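## Task

Lift the foam block from the low bookcase's middle shelf and set it on the bookcase's top surface. The robot must not tip over or finish leaning, or the task fails. The block must rest there by itself at the end; if the robot is what keeps it in place, it is not done.

## Robot and tools

Robot: a Hello Robot Stretch 4, a single-arm mobile manipulator about 1.6 m tall. It has an omni-wheel base (rim within 0.23 m of the base origin), a lift on a vertical mast, an arm that telescopes forward, a three-joint wrist (yaw, pitch, roll) and a two-finger gripper. Cameras: head_camera, head_left_camera, head_right_camera (fisheye) and wrist_camera. Loose objects may occasionally get nudged by something.

Frames: the base frame sits on the floor below the base centre, x forward, y left, z up. hand_pose is a point between the open fingertips, expressed in the base frame; with all wrist joints at 0 its axes line up with the base frame. Its printed position can be somewhat wrong. The odometry frame is the base frame as it was when the scene began.

execute_actions(actions, cameras): actions is a list holding one action or nothing (empty just returns state and images). An action may contain "base", "joints", or both, plus optional "pace" and "contact_limits"; alternatively it is {"end_of_arm": "enable_torque"} alone. Motions in one action start together and may finish at different times; none lasts over 15 s.
- base: exactly one relative move from where the base last reported itself. translate_m: straight drive in metres, forward positive, -2 to 2. strafe_m: sideways slide in metres, left positive, -2 to 2. rotate_rad: turn in place in radians, counter-clockwise (left) positive, -3.2 to 3.2.
- joints: a dict of absolute joint targets by name (not offsets). lift_m 0 to 1.2 m (tolerance 0.004); arm_m extension 0 to 0.55 m (0.004); wrist_yaw_rad -1.134 to 4.276 (0 points forward, positive to the left, 3.14 tucked back, above 3.4 the arm may interfere; 0.02); wrist_pitch_rad -1.117 to 4.259 (0 level, 1.57 pointing down; 0.05); wrist_roll_rad -1.117 to 4.259 (0 keeps fingers level, positive turns clockwise viewed from behind; 0.02); gripper_m -0.038 to 0.141, the fingertip gap in metres, negative values press the tips together (0.004). Joint targets outside range are clipped and reported; any other bad value or unknown key rejects the whole call with no motion. Joints or base left out of an action may keep pushing toward earlier targets without showing it.
- pace: "slow", "default", "fast", "max". Base top speeds 0.1/0.3/0.4/0.6 m/s and 1/2/3/4 rad/s; with the lift above 0.2 they shrink further, to 0.3 m/s and 1 rad/s at lift 1.2.
- contact_limits: only key arm_m, 0 (gentlest) to 0.75 (firmest), default 0.5; how hard the arm may push before it halts.
- cameras: list of names or "all"; omitted/null means all, [] means none. The pictures line lists image order.
If a call reports a stop, any further execute_actions, wait or finished_scene calls in that same reply are skipped.

wait(seconds): 0 to 10 s of no new commands; returns state and images.
zoom_image(camera, region): region [x0, y0, x1, y1] in pixels of that camera's most recent full image, at most 504x504, origin top-left. Image sizes: head_camera 420x560, head fisheyes 420x672, wrist_camera 616x392.
finished_scene(scene): ends the current scene by its integer number, irreversibly, and reports success and the next task. Replying without any tool call ends everything.

Result lines: base_status and joint_status describe how each motion ended. "done" for the base means the wheels rotated the commanded amount, slip included. "off_target": stopped short, may still be pushing. "contact_stop_at_<key>": blocked by contact; lift, arm or wheels then go slack (a slack lift may sag under load, slack wheels may roll). "limit_stop_at_tilt": leaning past 6 degrees; lift, arm and wheels go slack and ignore commands until upright. "limit_stop_at_own_body": about to hit itself; moving away still works; likely when pitch is below -0.2 with roll below -0.4 or above 4. "torque_fault": a wrist or gripper motor maxed out and went limp; send enable_torque. After a stop the old target is dropped. on_its_own lists what happened uncommanded; "held at" gives the target held, not the actual position. lidar_m: 12 distances in metres, 30-degree sectors counter-clockwise starting straight ahead (4th left, 7th behind, 10th right); "-" means nothing seen or closer than 0.25 m; it sees from about 0.15 m up, misses glass, thin legs, much behind. wrist_depth_mm: 7x7 grid of median depths, 100 to 2000 mm, row by row from top left; robot body visible. base_odometry is wheel-based; if turned_by_wheels and turned_by_imu differ by over about 0.1 rad, a collision or slip happened and heading has that error. base_tilt in degrees, forward and right positive, with a fixed bias up to about 1.5. motor_effort: percent of maximum, positive toward larger joint values, peak of last action in brackets, noisy and biased; wheel positive means turning right. A load in a level gripper shifts wrist pitch effort away from 0.

Gripping: command gripper_m below the object's width; going lower squeezes harder and pulls the object toward the wrist by up to a third of the difference. Position and "done" don't prove a grasp; a firm grip at commands of 0 or more shows as a clear gripper effort change. Fingertips stuck on a surface: raise the lift.

Start of scene: to unfold the wrist, send lift_m 0.4 with wrist_yaw_rad 0 together.

Avoid: dropping, slipping or slamming objects, hard hits and heavy pushing. Don't drive or turn with over 1 kg held and arm_m above 0.2, especially at fast paces; strong pushes or pulls, high grippers and high contact limits can tip the robot. A changed base_tilt may mean a wheel is on something. Faster robot motion is preferred; thinking time lets the scene run on while the last command holds.

Each tool is called after "Call:" by a JSON object that holds its "fn" and its "kwargs", one argument or row to a line.

## Session

Call:
{"fn": "execute_actions", "kwargs": {
  "actions": []
}}

Scene clock: 0.00 s.
base_odometry: x=+0.000 y=+0.000 heading=+0.000 (m, m, rad; odometry frame)
turned_by_wheels: +0.000 (rad since the last result)
turned_by_imu: +0.000 (rad since the last result)
base_tilt: forward=+0.4 right=-0.1 (deg)
lidar_m: 0.66 0.71 1.39 2.63 2.74 3.10 3.21 1.20 0.89 0.86 0.93 0.68
base_status: not commanded
joint_positions: lift_m=+0.281 arm_m=+0.000 wrist_yaw_rad=+3.211 wrist_pitch_rad=-0.003 wrist_roll_rad=+0.003 gripper_m=+0.057
joint_status: not commanded
motor_effort: lift_m=+19 arm_m=-1 wrist_yaw_rad=-1 wrist_pitch_rad=-7 wrist_roll_rad=+0 gripper_m=-3 wheel_0=+0 wheel_1=+0 wheel_2=+0 (%)
hand_pose: x=-0.1230 y=+0.0673 z=+0.4607 quat_wxyz=(-0.035, +0.002, +0.002, +0.999) (m; base frame)
wrist_depth_mm: - 136 136 - - - - / - - 133 - - - - / - 103 132 - - - - / - 116 132 - - - - / 133 132 - - - - - / 217 1618 216 - 1808 - - / 615 1118 1078 1205 1098 1308 1308
pictures: head_camera, head_left_camera, head_right_camera, wrist_camera
Images, in order (width x height): head_camera 420x560, head_left_camera 420x672, head_right_camera 420x672, wrist_camera 616x392.

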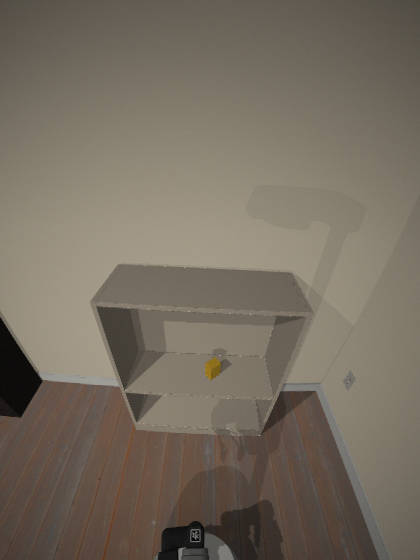

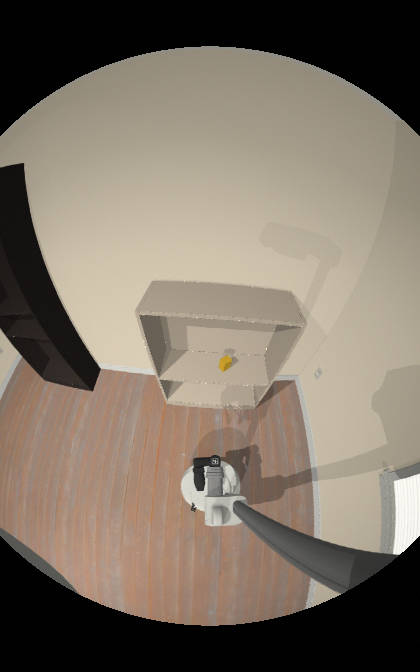

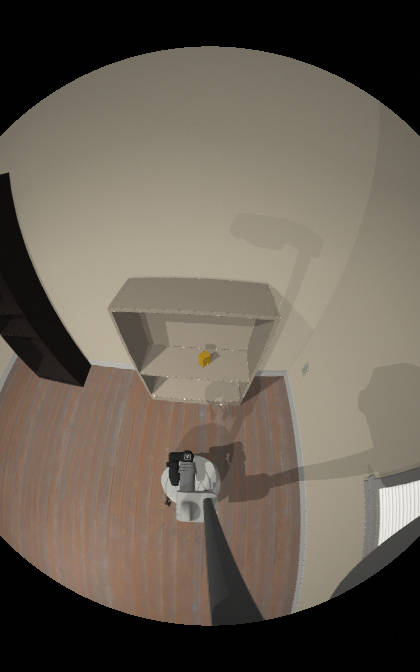

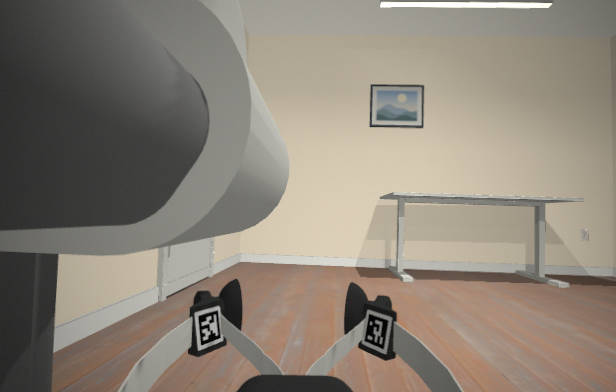

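Call:
{"fn": "execute_actions", "kwargs": {
  "actions": [
    {"base":{"translate_m":-0.15},"joints":{"lift_m":0.5,"wrist_yaw_rad":0,"gripper_m":0.1}}
  ]
}}

Scene clock: 13.33 s.
base_odometry: x=-0.150 y=+0.000 heading=+0.000 (m, m, rad; odometry frame)
turned_by_wheels: +0.000 (rad since the last result)
turned_by_imu: -0.001 (rad since the last result)
base_tilt: forward=+0.3 right=+0.0 (deg)
lidar_m: 0.81 0.86 1.47 2.63 2.72 2.92 3.20 1.20 0.89 0.83 0.91 0.83
base_status: done
joint_positions: lift_m=+0.500 arm_m=+0.000 wrist_yaw_rad=+0.001 wrist_pitch_rad=-0.003 wrist_roll_rad=+0.003 gripper_m=+0.100
joint_status: all done
motor_effort: lift_m=+22(24) arm_m=-1(1) wrist_yaw_rad=-4(7) wrist_pitch_rad=-7(7) wrist_roll_rad=-1(1) gripper_m=-3(5) wheel_0=+0(7) wheel_1=+0(4) wheel_2=-1(11) (%)
hand_pose: x=+0.4594 y=-0.0872 z=+0.6789 quat_wxyz=(+1.000, +0.001, -0.002, +0.000) (m; base frame)
wrist_depth_mm: 668 668 661 654 634 904 904 / 668 831 866 854 842 723 917 / 668 854 854 854 842 723 917 / 683 854 854 842 842 699 904 / 683 842 842 831 831 699 878 / 668 809 831 842 788 691 891 / 621 591 580 597 569 580 866
pictures: head_camera, head_left_camera, head_right_camera, wrist_camera
Images, in order (width x height): head_camera 420x560, head_left_camera 420x672, head_right_camera 420x672, wrist_camera 616x392.

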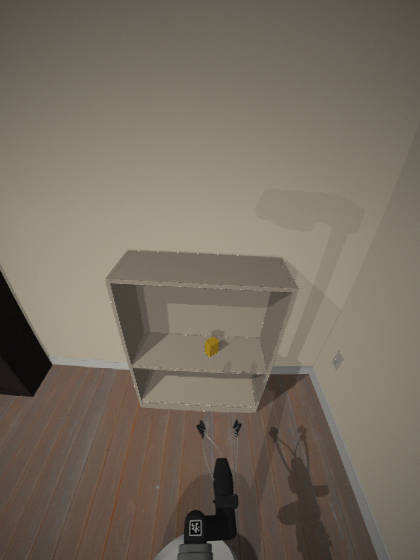

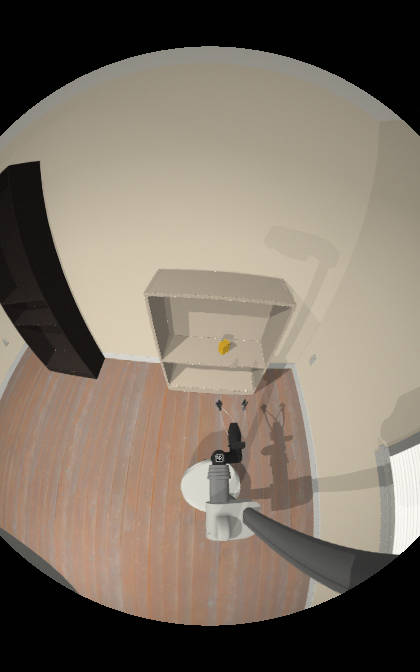

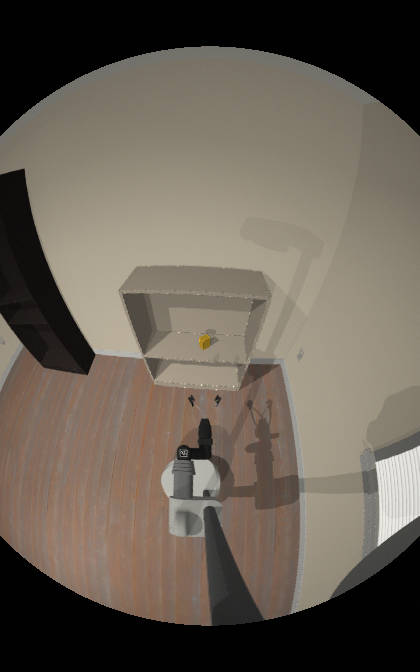

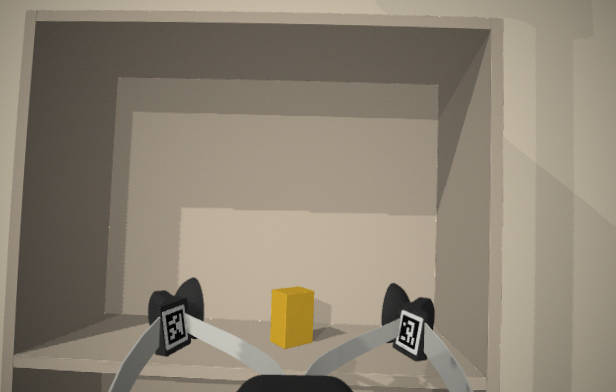

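Call:
{"fn": "execute_actions", "kwargs": {
  "actions": [
    {"base":{"translate_m":0.1},"joints":{"lift_m":0.345,"arm_m":0.15,"gripper_m":0.13}}
  ],
  "cameras": ["head_camera","wrist_camera"]
}}

Scene clock: 28.30 s.
base_odometry: x=-0.050 y=+0.000 heading=+0.000 (m, m, rad; odometry frame)
turned_by_wheels: +0.000 (rad since the last result)
turned_by_imu: -0.001 (rad since the last result)
base_tilt: forward=+0.3 right=-0.1 (deg)
lidar_m: 0.71 0.75 1.42 2.65 2.74 3.04 3.21 1.19 0.88 0.85 0.92 0.73
base_status: done
joint_positions: lift_m=+0.345 arm_m=+0.149 wrist_yaw_rad=+0.000 wrist_pitch_rad=-0.003 wrist_roll_rad=+0.003 gripper_m=+0.130
joint_status: all done
motor_effort: lift_m=+15(21) arm_m=+5(3) wrist_yaw_rad=+0(3) wrist_pitch_rad=-7(7) wrist_roll_rad=+1(2) gripper_m=+0(1) wheel_0=+2(6) wheel_1=+1(7) wheel_2=+0(6) (%)
hand_pose: x=+0.6085 y=-0.0874 z=+0.5245 quat_wxyz=(+1.000, +0.001, -0.002, +0.000) (m; base frame)
wrist_depth_mm: 615 621 615 615 609 603 442 / 615 627 609 615 609 603 439 / 615 615 609 609 603 609 436 / 609 615 609 603 597 597 433 / 580 609 609 449 597 591 433 / 364 207 349 359 338 379 389 / 603 603 597 159 585 521 402
pictures: head_camera, wrist_camera
Images, in order (width x height): head_camera 420x560, wrist_camera 616x392.

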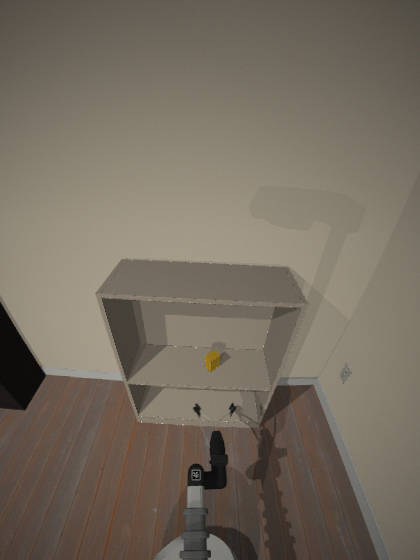

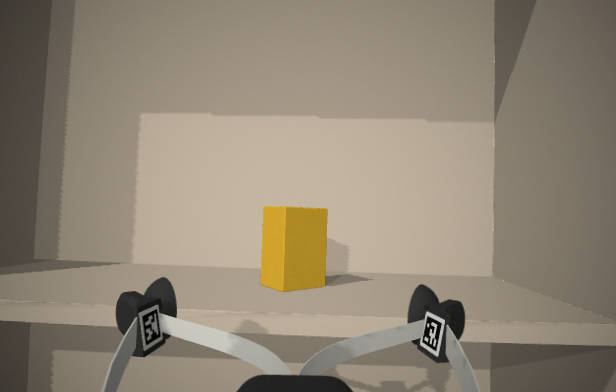

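Call:
{"fn": "execute_actions", "kwargs": {
  "actions": [
    {"base":{"strafe_m":0.011},"joints":{"lift_m":0.353,"arm_m":0.31}}
  ],
  "cameras": ["head_camera","wrist_camera"]
}}

Scene clock: 47.20 s.
base_odometry: x=-0.050 y=+0.011 heading=+0.000 (m, m, rad; odometry frame)
turned_by_wheels: +0.000 (rad since the last result)
turned_by_imu: -0.001 (rad since the last result)
base_tilt: forward=+0.3 right=+0.0 (deg)
lidar_m: 0.72 0.75 1.40 2.62 2.70 3.05 3.26 1.22 0.89 0.85 0.94 0.75
base_status: done
joint_positions: lift_m=+0.353 arm_m=+0.309 wrist_yaw_rad=+0.000 wrist_pitch_rad=-0.003 wrist_roll_rad=+0.003 gripper_m=+0.130
joint_status: all done
motor_effort: lift_m=+22(22) arm_m=+5(5) wrist_yaw_rad=-2(3) wrist_pitch_rad=-7(7) wrist_roll_rad=+0(0) gripper_m=+0(3) wheel_0=+0(8) wheel_1=+0(10) wheel_2=+0(1) (%)
hand_pose: x=+0.7684 y=-0.0874 z=+0.5320 quat_wxyz=(+1.000, +0.001, -0.002, +0.000) (m; base frame)
wrist_depth_mm: 466 462 455 455 455 452 445 / 459 459 455 452 452 449 442 / 455 452 452 452 445 445 442 / 455 452 449 445 445 439 442 / 452 449 445 287 442 436 436 / 349 206 368 286 353 407 413 / 226 217 220 159 229 234 253
pictures: head_camera, wrist_camera
Images, in order (width x height): head_camera 420x560, wrist_camera 616x392.

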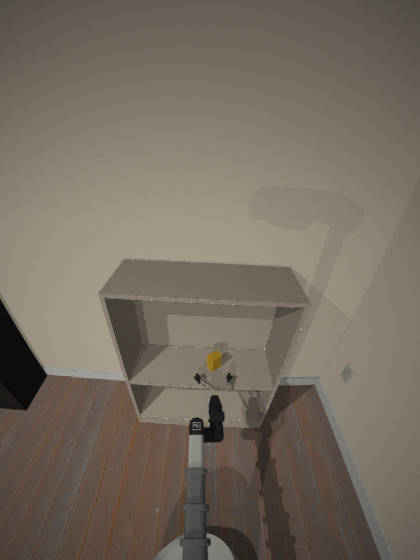

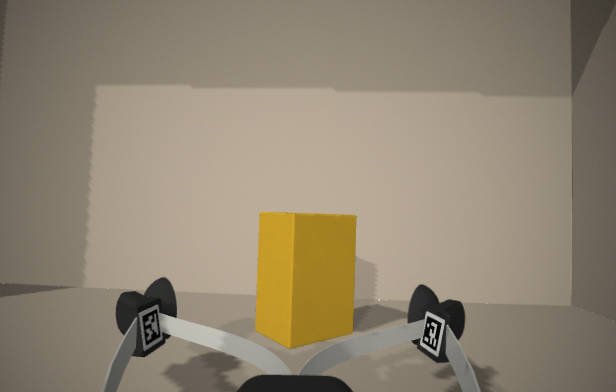

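Call:
{"fn": "execute_actions", "kwargs": {
  "actions": [
    {"base":{"strafe_m":-0.006},"joints":{"arm_m":0.39}}
  ],
  "cameras": ["wrist_camera"]
}}

Call:
{"fn": "execute_actions", "kwargs": {
  "actions": [
    {"joints":{"gripper_m":0.02}}
  ],
  "cameras": ["head_camera","wrist_camera"]
}}

Scene clock: 63.13 s.
base_odometry: x=-0.050 y=+0.005 heading=+0.000 (m, m, rad; odometry frame)
turned_by_wheels: +0.000 (rad since the last result)
turned_by_imu: -0.001 (rad since the last result)
base_tilt: forward=+0.4 right=+0.0 (deg)
lidar_m: 0.70 0.76 1.41 2.63 2.75 3.05 3.25 1.22 0.88 0.85 0.93 0.74
base_status: done
joint_positions: lift_m=+0.353 arm_m=+0.389 wrist_yaw_rad=+0.000 wrist_pitch_rad=-0.003 wrist_roll_rad=+0.003 gripper_m=+0.130
joint_status: all done
motor_effort: lift_m=+22(22) arm_m=+6(3) wrist_yaw_rad=-1(2) wrist_pitch_rad=-7(7) wrist_roll_rad=+0(2) gripper_m=-1(0) wheel_0=-2(9) wheel_1=+1(7) wheel_2=+0(3) (%)
hand_pose: x=+0.8484 y=-0.0874 z=+0.5320 quat_wxyz=(+1.000, +0.001, -0.002, +0.000) (m; base frame)
wrist_depth_mm: 382 377 377 375 370 370 368 / 377 377 373 370 370 368 368 / 375 373 373 368 368 366 364 / 373 373 368 368 366 362 362 / 370 368 368 203 362 359 359 / 347 207 332 202 226 359 357 / 226 216 210 160 225 234 253
pictures: wrist_camera
Images, in order (width x height): wrist_camera 616x392.

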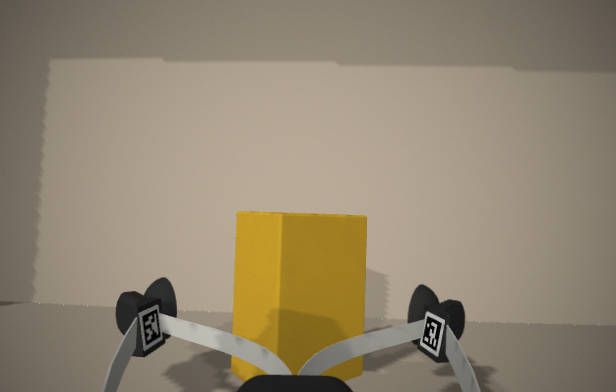

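Scene clock: 65.13 s.
base_odometry: x=-0.050 y=+0.005 heading=+0.000 (m, m, rad; odometry frame)
turned_by_wheels: +0.000 (rad since the last result)
turned_by_imu: -0.001 (rad since the last result)
base_tilt: forward=+0.4 right=+0.0 (deg)
lidar_m: 0.71 0.76 1.41 2.62 2.73 3.04 3.25 1.20 0.88 0.85 0.93 0.74
base_status: not commanded
joint_positions: lift_m=+0.353 arm_m=+0.389 wrist_yaw_rad=+0.000 wrist_pitch_rad=-0.003 wrist_roll_rad=+0.003 gripper_m=+0.020
joint_status: all done
motor_effort: lift_m=+22(22) arm_m=+6(6) wrist_yaw_rad=+0(3) wrist_pitch_rad=-7(7) wrist_roll_rad=+0(0) gripper_m=-22(22) wheel_0=-3(2) wheel_1=+1(1) wheel_2=+0(0) (%)
hand_pose: x=+0.8484 y=-0.0875 z=+0.5320 quat_wxyz=(+1.000, +0.001, -0.002, +0.000) (m; base frame)
wrist_depth_mm: 379 379 375 375 370 370 370 / 377 377 375 373 370 366 368 / 377 375 370 368 370 366 364 / 373 370 370 368 366 364 362 / 373 368 368 195 364 359 359 / 347 359 199 194 208 359 357 / 226 170 195 193 204 216 254
pictures: head_camera, wrist_camera
Images, in order (width x height): head_camera 420x560, wrist_camera 616x392.

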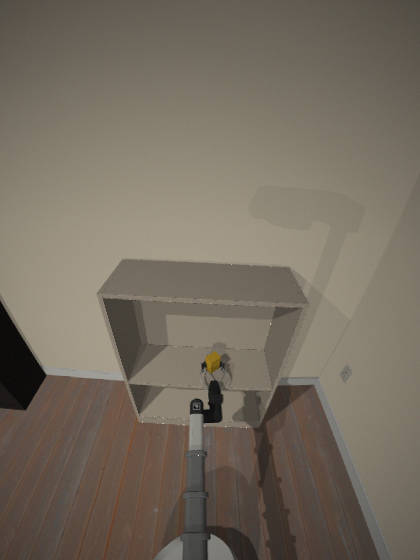

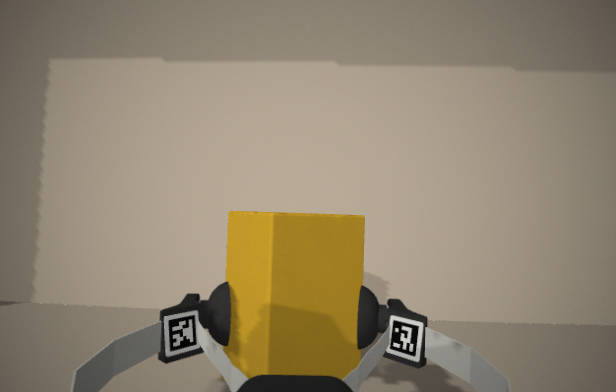

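Call:
{"fn": "execute_actions", "kwargs": {
  "actions": [
    {"joints":{"lift_m":0.375}}
  ],
  "cameras": ["wrist_camera"]
}}

Call:
{"fn": "execute_actions", "kwargs": {
  "actions": [
    {"joints":{"arm_m":0.1}}
  ],
  "cameras": ["head_camera","wrist_camera"]
}}

Scene clock: 74.73 s.
base_odometry: x=-0.050 y=+0.005 heading=+0.000 (m, m, rad; odometry frame)
turned_by_wheels: +0.000 (rad since the last result)
turned_by_imu: -0.001 (rad since the last result)
base_tilt: forward=+0.4 right=+0.0 (deg)
lidar_m: 0.72 0.77 1.41 2.63 2.75 3.05 3.23 1.22 0.89 0.83 0.93 0.73
base_status: not commanded
joint_positions: lift_m=+0.375 arm_m=+0.389 wrist_yaw_rad=+0.000 wrist_pitch_rad=-0.003 wrist_roll_rad=+0.003 gripper_m=+0.020
joint_status: all done
motor_effort: lift_m=+22(25) arm_m=+5(5) wrist_yaw_rad=-1(2) wrist_pitch_rad=-8(8) wrist_roll_rad=-1(1) gripper_m=-22(22) wheel_0=-3(2) wheel_1=+1(1) wheel_2=+0(0) (%)
hand_pose: x=+0.8484 y=-0.0875 z=+0.5537 quat_wxyz=(+1.000, +0.001, -0.001, +0.000) (m; base frame)
wrist_depth_mm: 382 377 377 375 373 368 368 / 379 377 373 373 368 368 366 / 375 373 373 370 370 366 364 / 373 373 368 364 364 364 362 / 370 366 366 195 362 362 359 / 368 366 198 194 208 359 357 / 274 170 195 193 204 264 309
pictures: wrist_camera
Images, in order (width x height): wrist_camera 616x392.

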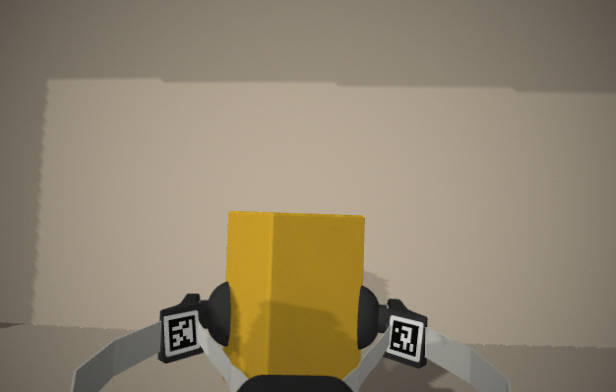

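Scene clock: 76.73 s.
base_odometry: x=-0.050 y=+0.005 heading=+0.000 (m, m, rad; odometry frame)
turned_by_wheels: +0.000 (rad since the last result)
turned_by_imu: -0.001 (rad since the last result)
base_tilt: forward=+0.4 right=-0.1 (deg)
lidar_m: 0.71 0.75 1.43 2.64 2.73 3.04 3.23 1.20 0.89 0.85 0.92 0.74
base_status: not commanded
joint_positions: lift_m=+0.375 arm_m=+0.101 wrist_yaw_rad=+0.000 wrist_pitch_rad=-0.003 wrist_roll_rad=+0.003 gripper_m=+0.020
joint_status: all done
motor_effort: lift_m=+22(22) arm_m=-6(4) wrist_yaw_rad=-1(2) wrist_pitch_rad=-9(9) wrist_roll_rad=-1(1) gripper_m=-22(23) wheel_0=-2(3) wheel_1=+1(0) wheel_2=+0(0) (%)
hand_pose: x=+0.5604 y=-0.0874 z=+0.5537 quat_wxyz=(+1.000, +0.001, -0.001, +0.000) (m; base frame)
wrist_depth_mm: 621 668 661 654 668 661 445 / 627 661 668 654 654 654 442 / 615 661 654 654 654 640 439 / 627 654 647 647 647 640 439 / 627 654 654 195 640 634 430 / 427 436 198 194 208 500 410 / 634 169 194 193 204 377 382
pictures: head_camera, wrist_camera
Images, in order (width x height): head_camera 420x560, wrist_camera 616x392.

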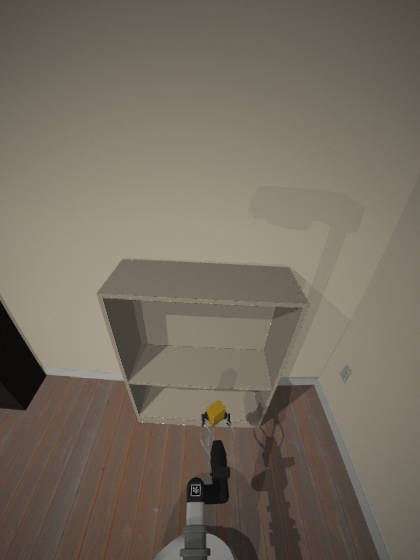

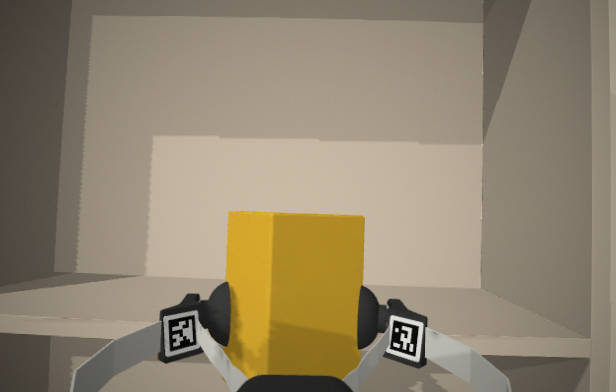

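Call:
{"fn": "execute_actions", "kwargs": {
  "actions": [
    {"joints":{"lift_m":0.93}}
  ],
  "cameras": ["head_camera","wrist_camera"]
}}

Scene clock: 86.87 s.
base_odometry: x=-0.050 y=+0.005 heading=+0.000 (m, m, rad; odometry frame)
turned_by_wheels: +0.000 (rad since the last result)
turned_by_imu: -0.002 (rad since the last result)
base_tilt: forward=+0.3 right=+0.0 (deg)
lidar_m: 0.71 0.77 1.42 2.63 2.74 3.06 3.26 1.20 0.90 0.85 0.93 0.75
base_status: not commanded
joint_positions: lift_m=+0.930 arm_m=+0.101 wrist_yaw_rad=+0.000 wrist_pitch_rad=-0.003 wrist_roll_rad=+0.003 gripper_m=+0.020
joint_status: all done
motor_effort: lift_m=+22(24) arm_m=-5(5) wrist_yaw_rad=-2(2) wrist_pitch_rad=-9(9) wrist_roll_rad=-2(1) gripper_m=-21(21) wheel_0=-3(2) wheel_1=+1(1) wheel_2=+0(0) (%)
hand_pose: x=+0.5604 y=-0.0874 z=+1.1087 quat_wxyz=(+1.000, +0.001, -0.001, +0.000) (m; base frame)
wrist_depth_mm: 723 723 723 707 723 715 715 / 707 707 723 715 715 707 715 / 707 715 715 707 715 707 707 / 699 707 699 699 699 699 699 / 699 699 569 195 699 699 707 / 449 410 198 194 208 413 449 / 640 169 195 193 204 500 427
pictures: head_camera, wrist_camera
Images, in order (width x height): head_camera 420x560, wrist_camera 616x392.

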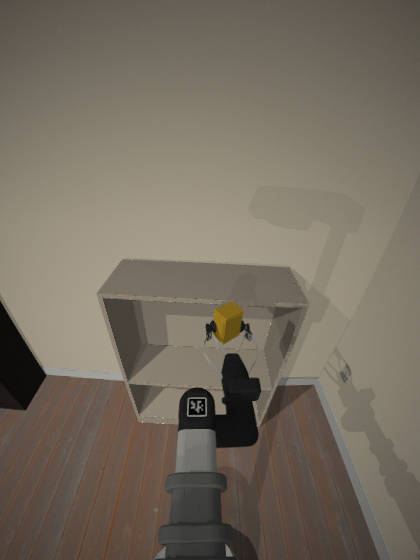

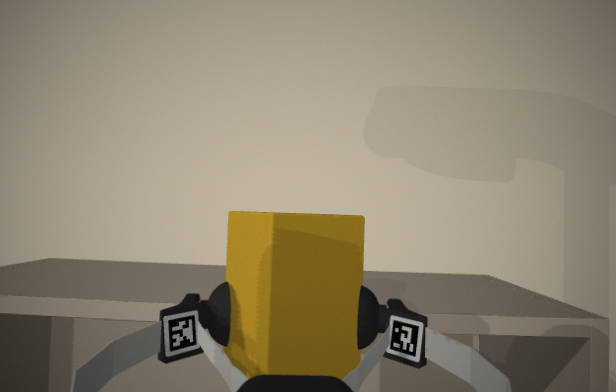

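Call:
{"fn": "execute_actions", "kwargs": {
  "actions": [
    {"joints":{"lift_m":0.965}}
  ],
  "cameras": []
}}

Call:
{"fn": "execute_actions", "kwargs": {
  "actions": [
    {"joints":{"arm_m":0.4}}
  ],
  "cameras": ["head_camera","wrist_camera","head_left_camera"]
}}

Scene clock: 95.13 s.
base_odometry: x=-0.050 y=+0.005 heading=+0.000 (m, m, rad; odometry frame)
turned_by_wheels: +0.000 (rad since the last result)
turned_by_imu: -0.001 (rad since the last result)
base_tilt: forward=+0.4 right=+0.0 (deg)
lidar_m: 0.71 0.76 1.42 2.63 2.73 3.07 3.26 1.22 0.89 0.84 0.93 0.73
base_status: not commanded
joint_positions: lift_m=+0.965 arm_m=+0.101 wrist_yaw_rad=+0.000 wrist_pitch_rad=-0.003 wrist_roll_rad=+0.003 gripper_m=+0.020
joint_status: all done
motor_effort: lift_m=+22(24) arm_m=-6(6) wrist_yaw_rad=-1(2) wrist_pitch_rad=-9(9) wrist_roll_rad=-1(1) gripper_m=-23(20) wheel_0=-3(3) wheel_1=+1(1) wheel_2=+0(0) (%)
hand_pose: x=+0.5604 y=-0.0874 z=+1.1437 quat_wxyz=(+1.000, +0.001, -0.001, +0.000) (m; base frame)
wrist_depth_mm: 723 723 723 723 723 715 723 / 723 715 715 715 707 715 723 / 715 707 707 707 707 715 715 / 707 699 707 699 707 707 699 / 707 699 699 195 699 707 707 / 473 488 198 194 208 554 699 / 603 169 195 193 204 377 402
pictures: none
No camera images: the call's "cameras" was empty. Leave "cameras" out to get every camera's image.

Scene clock: 97.13 s.
base_odometry: x=-0.050 y=+0.005 heading=+0.000 (m, m, rad; odometry frame)
turned_by_wheels: +0.000 (rad since the last result)
turned_by_imu: -0.001 (rad since the last result)
base_tilt: forward=+0.3 right=+0.0 (deg)
lidar_m: 0.72 0.76 1.42 2.64 2.75 3.05 3.24 1.22 0.88 0.83 0.92 0.72
base_status: not commanded
joint_positions: lift_m=+0.965 arm_m=+0.399 wrist_yaw_rad=+0.000 wrist_pitch_rad=-0.003 wrist_roll_rad=+0.003 gripper_m=+0.020
joint_status: all done
motor_effort: lift_m=+22(22) arm_m=+5(5) wrist_yaw_rad=-3(1) wrist_pitch_rad=-9(9) wrist_roll_rad=+0(0) gripper_m=-23(22) wheel_0=-2(3) wheel_1=+1(1) wheel_2=+0(0) (%)
hand_pose: x=+0.8584 y=-0.0874 z=+1.1437 quat_wxyz=(+1.000, +0.001, -0.001, +0.000) (m; base frame)
wrist_depth_mm: 418 418 421 421 421 421 415 / 413 418 415 418 415 415 418 / 415 415 415 415 415 415 415 / 413 413 410 413 413 410 413 / 410 407 407 195 407 407 413 / 407 407 198 194 208 404 404 / 306 169 195 193 204 293 342
pictures: head_camera, head_left_camera, wrist_camera
Images, in order (width x height): head_camera 420x560, head_left_camera 420x672, wrist_camera 616x392.

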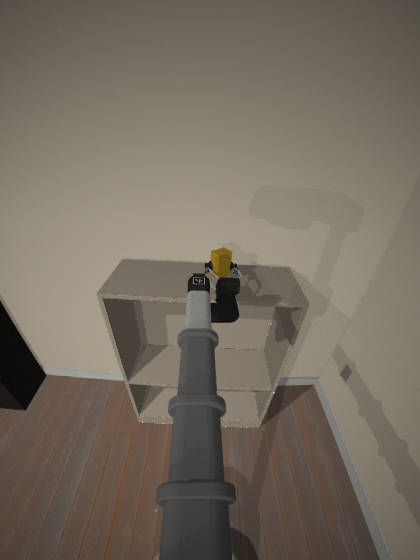

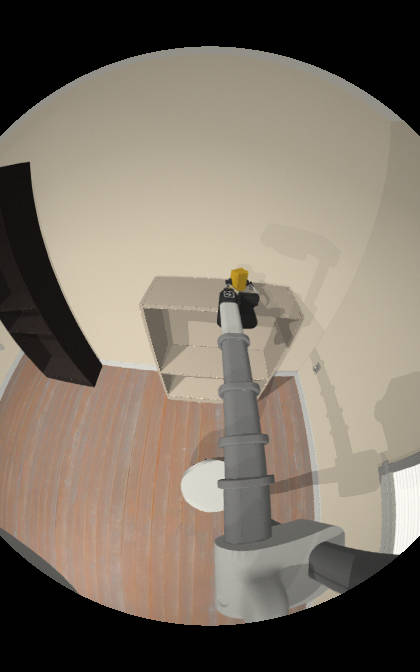

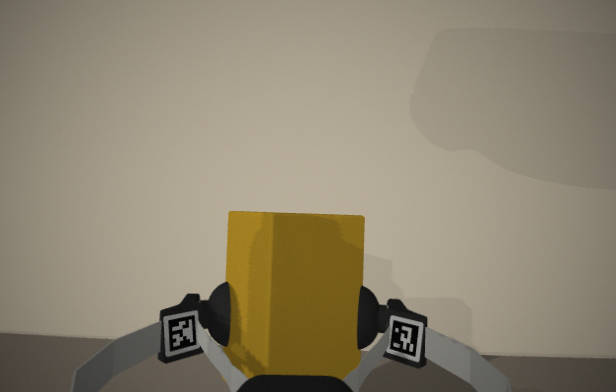

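Call:
{"fn": "execute_actions", "kwargs": {
  "actions": [
    {"joints":{"lift_m":0.924},"pace":"slow"}
  ],
  "cameras": ["head_camera","wrist_camera"]
}}

Scene clock: 109.40 s.
base_odometry: x=-0.050 y=+0.005 heading=+0.000 (m, m, rad; odometry frame)
turned_by_wheels: +0.000 (rad since the last result)
turned_by_imu: -0.001 (rad since the last result)
base_tilt: forward=+0.4 right=+0.0 (deg)
lidar_m: 0.71 0.75 1.42 2.64 2.73 3.03 3.23 1.22 0.88 0.84 0.93 0.74
base_status: not commanded
joint_positions: lift_m=+0.924 arm_m=+0.399 wrist_yaw_rad=+0.000 wrist_pitch_rad=-0.009 wrist_roll_rad=+0.003 gripper_m=+0.020
joint_status: all done
motor_effort: lift_m=+13(20) arm_m=+5(5) wrist_yaw_rad=-1(2) wrist_pitch_rad=+8(8) wrist_roll_rad=+1(1) gripper_m=-21(21) wheel_0=-3(3) wheel_1=+1(1) wheel_2=+0(1) (%)
hand_pose: x=+0.8584 y=-0.0874 z=+1.1051 quat_wxyz=(+1.000, +0.001, -0.004, +0.000) (m; base frame)
wrist_depth_mm: 424 421 421 424 421 421 421 / 418 421 421 418 418 421 418 / 418 415 415 415 415 415 415 / 413 413 413 410 413 413 413 / 413 407 407 195 407 410 410 / 349 362 198 194 216 404 404 / 224 200 195 193 204 216 253
pictures: head_camera, wrist_camera
Images, in order (width x height): head_camera 420x560, wrist_camera 616x392.

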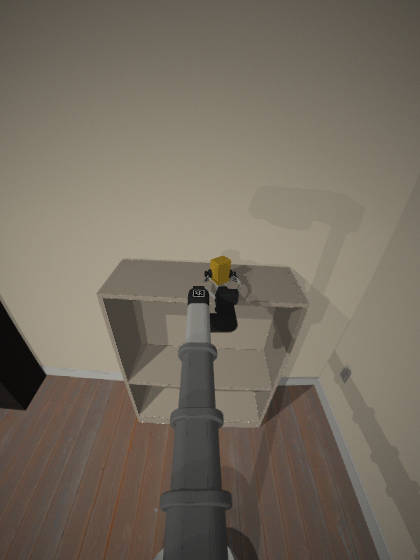

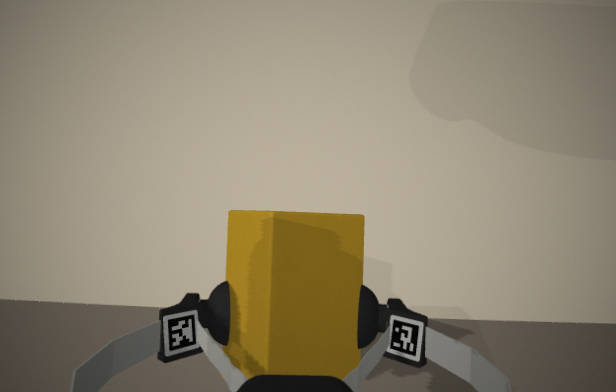

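Pitch effort flipped, so the block is resting on the top. I'll relieve the pressure slightly and release.

Call:
{"fn": "execute_actions", "kwargs": {
  "actions": [
    {"joints":{"lift_m":0.93,"gripper_m":0.13}}
  ],
  "cameras": ["wrist_camera"]
}}

Call:
{"fn": "execute_actions", "kwargs": {
  "actions": [
    {"joints":{"arm_m":0.05},"pace":"fast"}
  ],
  "cameras": ["head_camera","wrist_camera"]
}}

Scene clock: 118.70 s.
base_odometry: x=-0.050 y=+0.005 heading=+0.000 (m, m, rad; odometry frame)
turned_by_wheels: +0.000 (rad since the last result)
turned_by_imu: -0.001 (rad since the last result)
base_tilt: forward=+0.4 right=+0.0 (deg)
lidar_m: 0.71 0.76 1.42 2.65 2.75 3.14 3.26 1.21 0.89 0.84 0.93 0.74
base_status: not commanded
joint_positions: lift_m=+0.930 arm_m=+0.399 wrist_yaw_rad=+0.000 wrist_pitch_rad=-0.003 wrist_roll_rad=+0.003 gripper_m=+0.130
joint_status: all done
motor_effort: lift_m=+22(19) arm_m=+5(6) wrist_yaw_rad=-2(2) wrist_pitch_rad=-8(8) wrist_roll_rad=-1(1) gripper_m=-2(18) wheel_0=-3(3) wheel_1=+1(1) wheel_2=+0(0) (%)
hand_pose: x=+0.8584 y=-0.0875 z=+1.1088 quat_wxyz=(+1.000, +0.001, -0.002, +0.000) (m; base frame)
wrist_depth_mm: 421 421 418 418 418 421 418 / 418 418 418 415 415 415 418 / 415 415 415 413 415 415 415 / 413 413 410 413 410 410 410 / 410 410 407 206 410 410 407 / 349 207 222 205 320 407 407 / 229 218 209 160 231 236 255
pictures: wrist_camera
Images, in order (width x height): wrist_camera 616x392.

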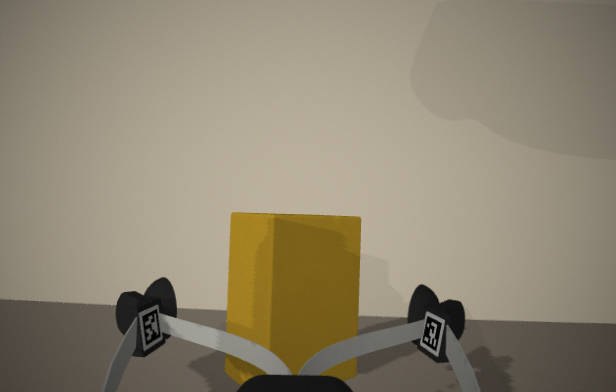

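Scene clock: 120.50 s.
base_odometry: x=-0.050 y=+0.005 heading=+0.000 (m, m, rad; odometry frame)
turned_by_wheels: +0.000 (rad since the last result)
turned_by_imu: +0.000 (rad since the last result)
base_tilt: forward=+0.3 right=+0.0 (deg)
lidar_m: 0.71 0.76 1.41 2.63 2.74 3.04 3.24 1.20 0.88 0.84 0.91 0.74
base_status: not commanded
joint_positions: lift_m=+0.930 arm_m=+0.051 wrist_yaw_rad=+0.000 wrist_pitch_rad=-0.003 wrist_roll_rad=+0.003 gripper_m=+0.130
joint_status: all done
motor_effort: lift_m=+22(22) arm_m=-6(6) wrist_yaw_rad=-2(2) wrist_pitch_rad=-7(7) wrist_roll_rad=+0(0) gripper_m=+1(1) wheel_0=-3(2) wheel_1=+1(1) wheel_2=-1(0) (%)
hand_pose: x=+0.5103 y=-0.0875 z=+1.1089 quat_wxyz=(+1.000, +0.001, -0.002, +0.000) (m; base frame)
wrist_depth_mm: 768 768 768 768 768 768 768 / 759 759 759 759 768 759 768 / 759 759 759 759 759 759 759 / 750 759 759 759 750 750 768 / 750 750 750 569 750 750 741 / 597 208 439 512 430 473 741 / 647 691 683 159 676 564 455
pictures: head_camera, wrist_camera
Images, in order (width x height): head_camera 420x560, wrist_camera 616x392.

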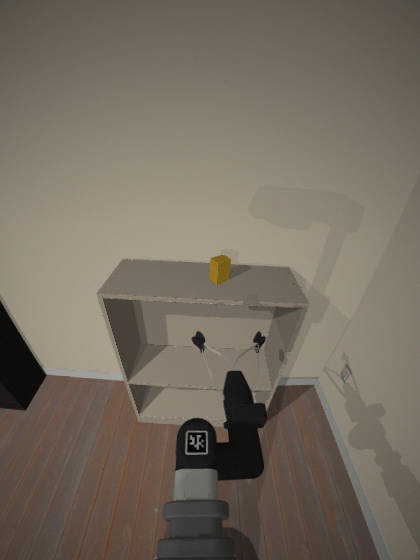

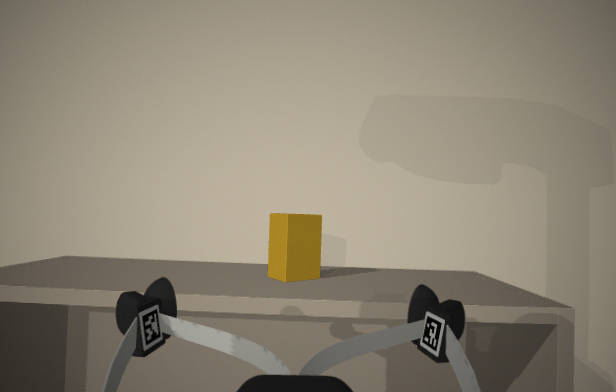

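Call:
{"fn": "finished_scene", "kwargs": {
  "scene": 1
}}

The scene is finished: the task was done.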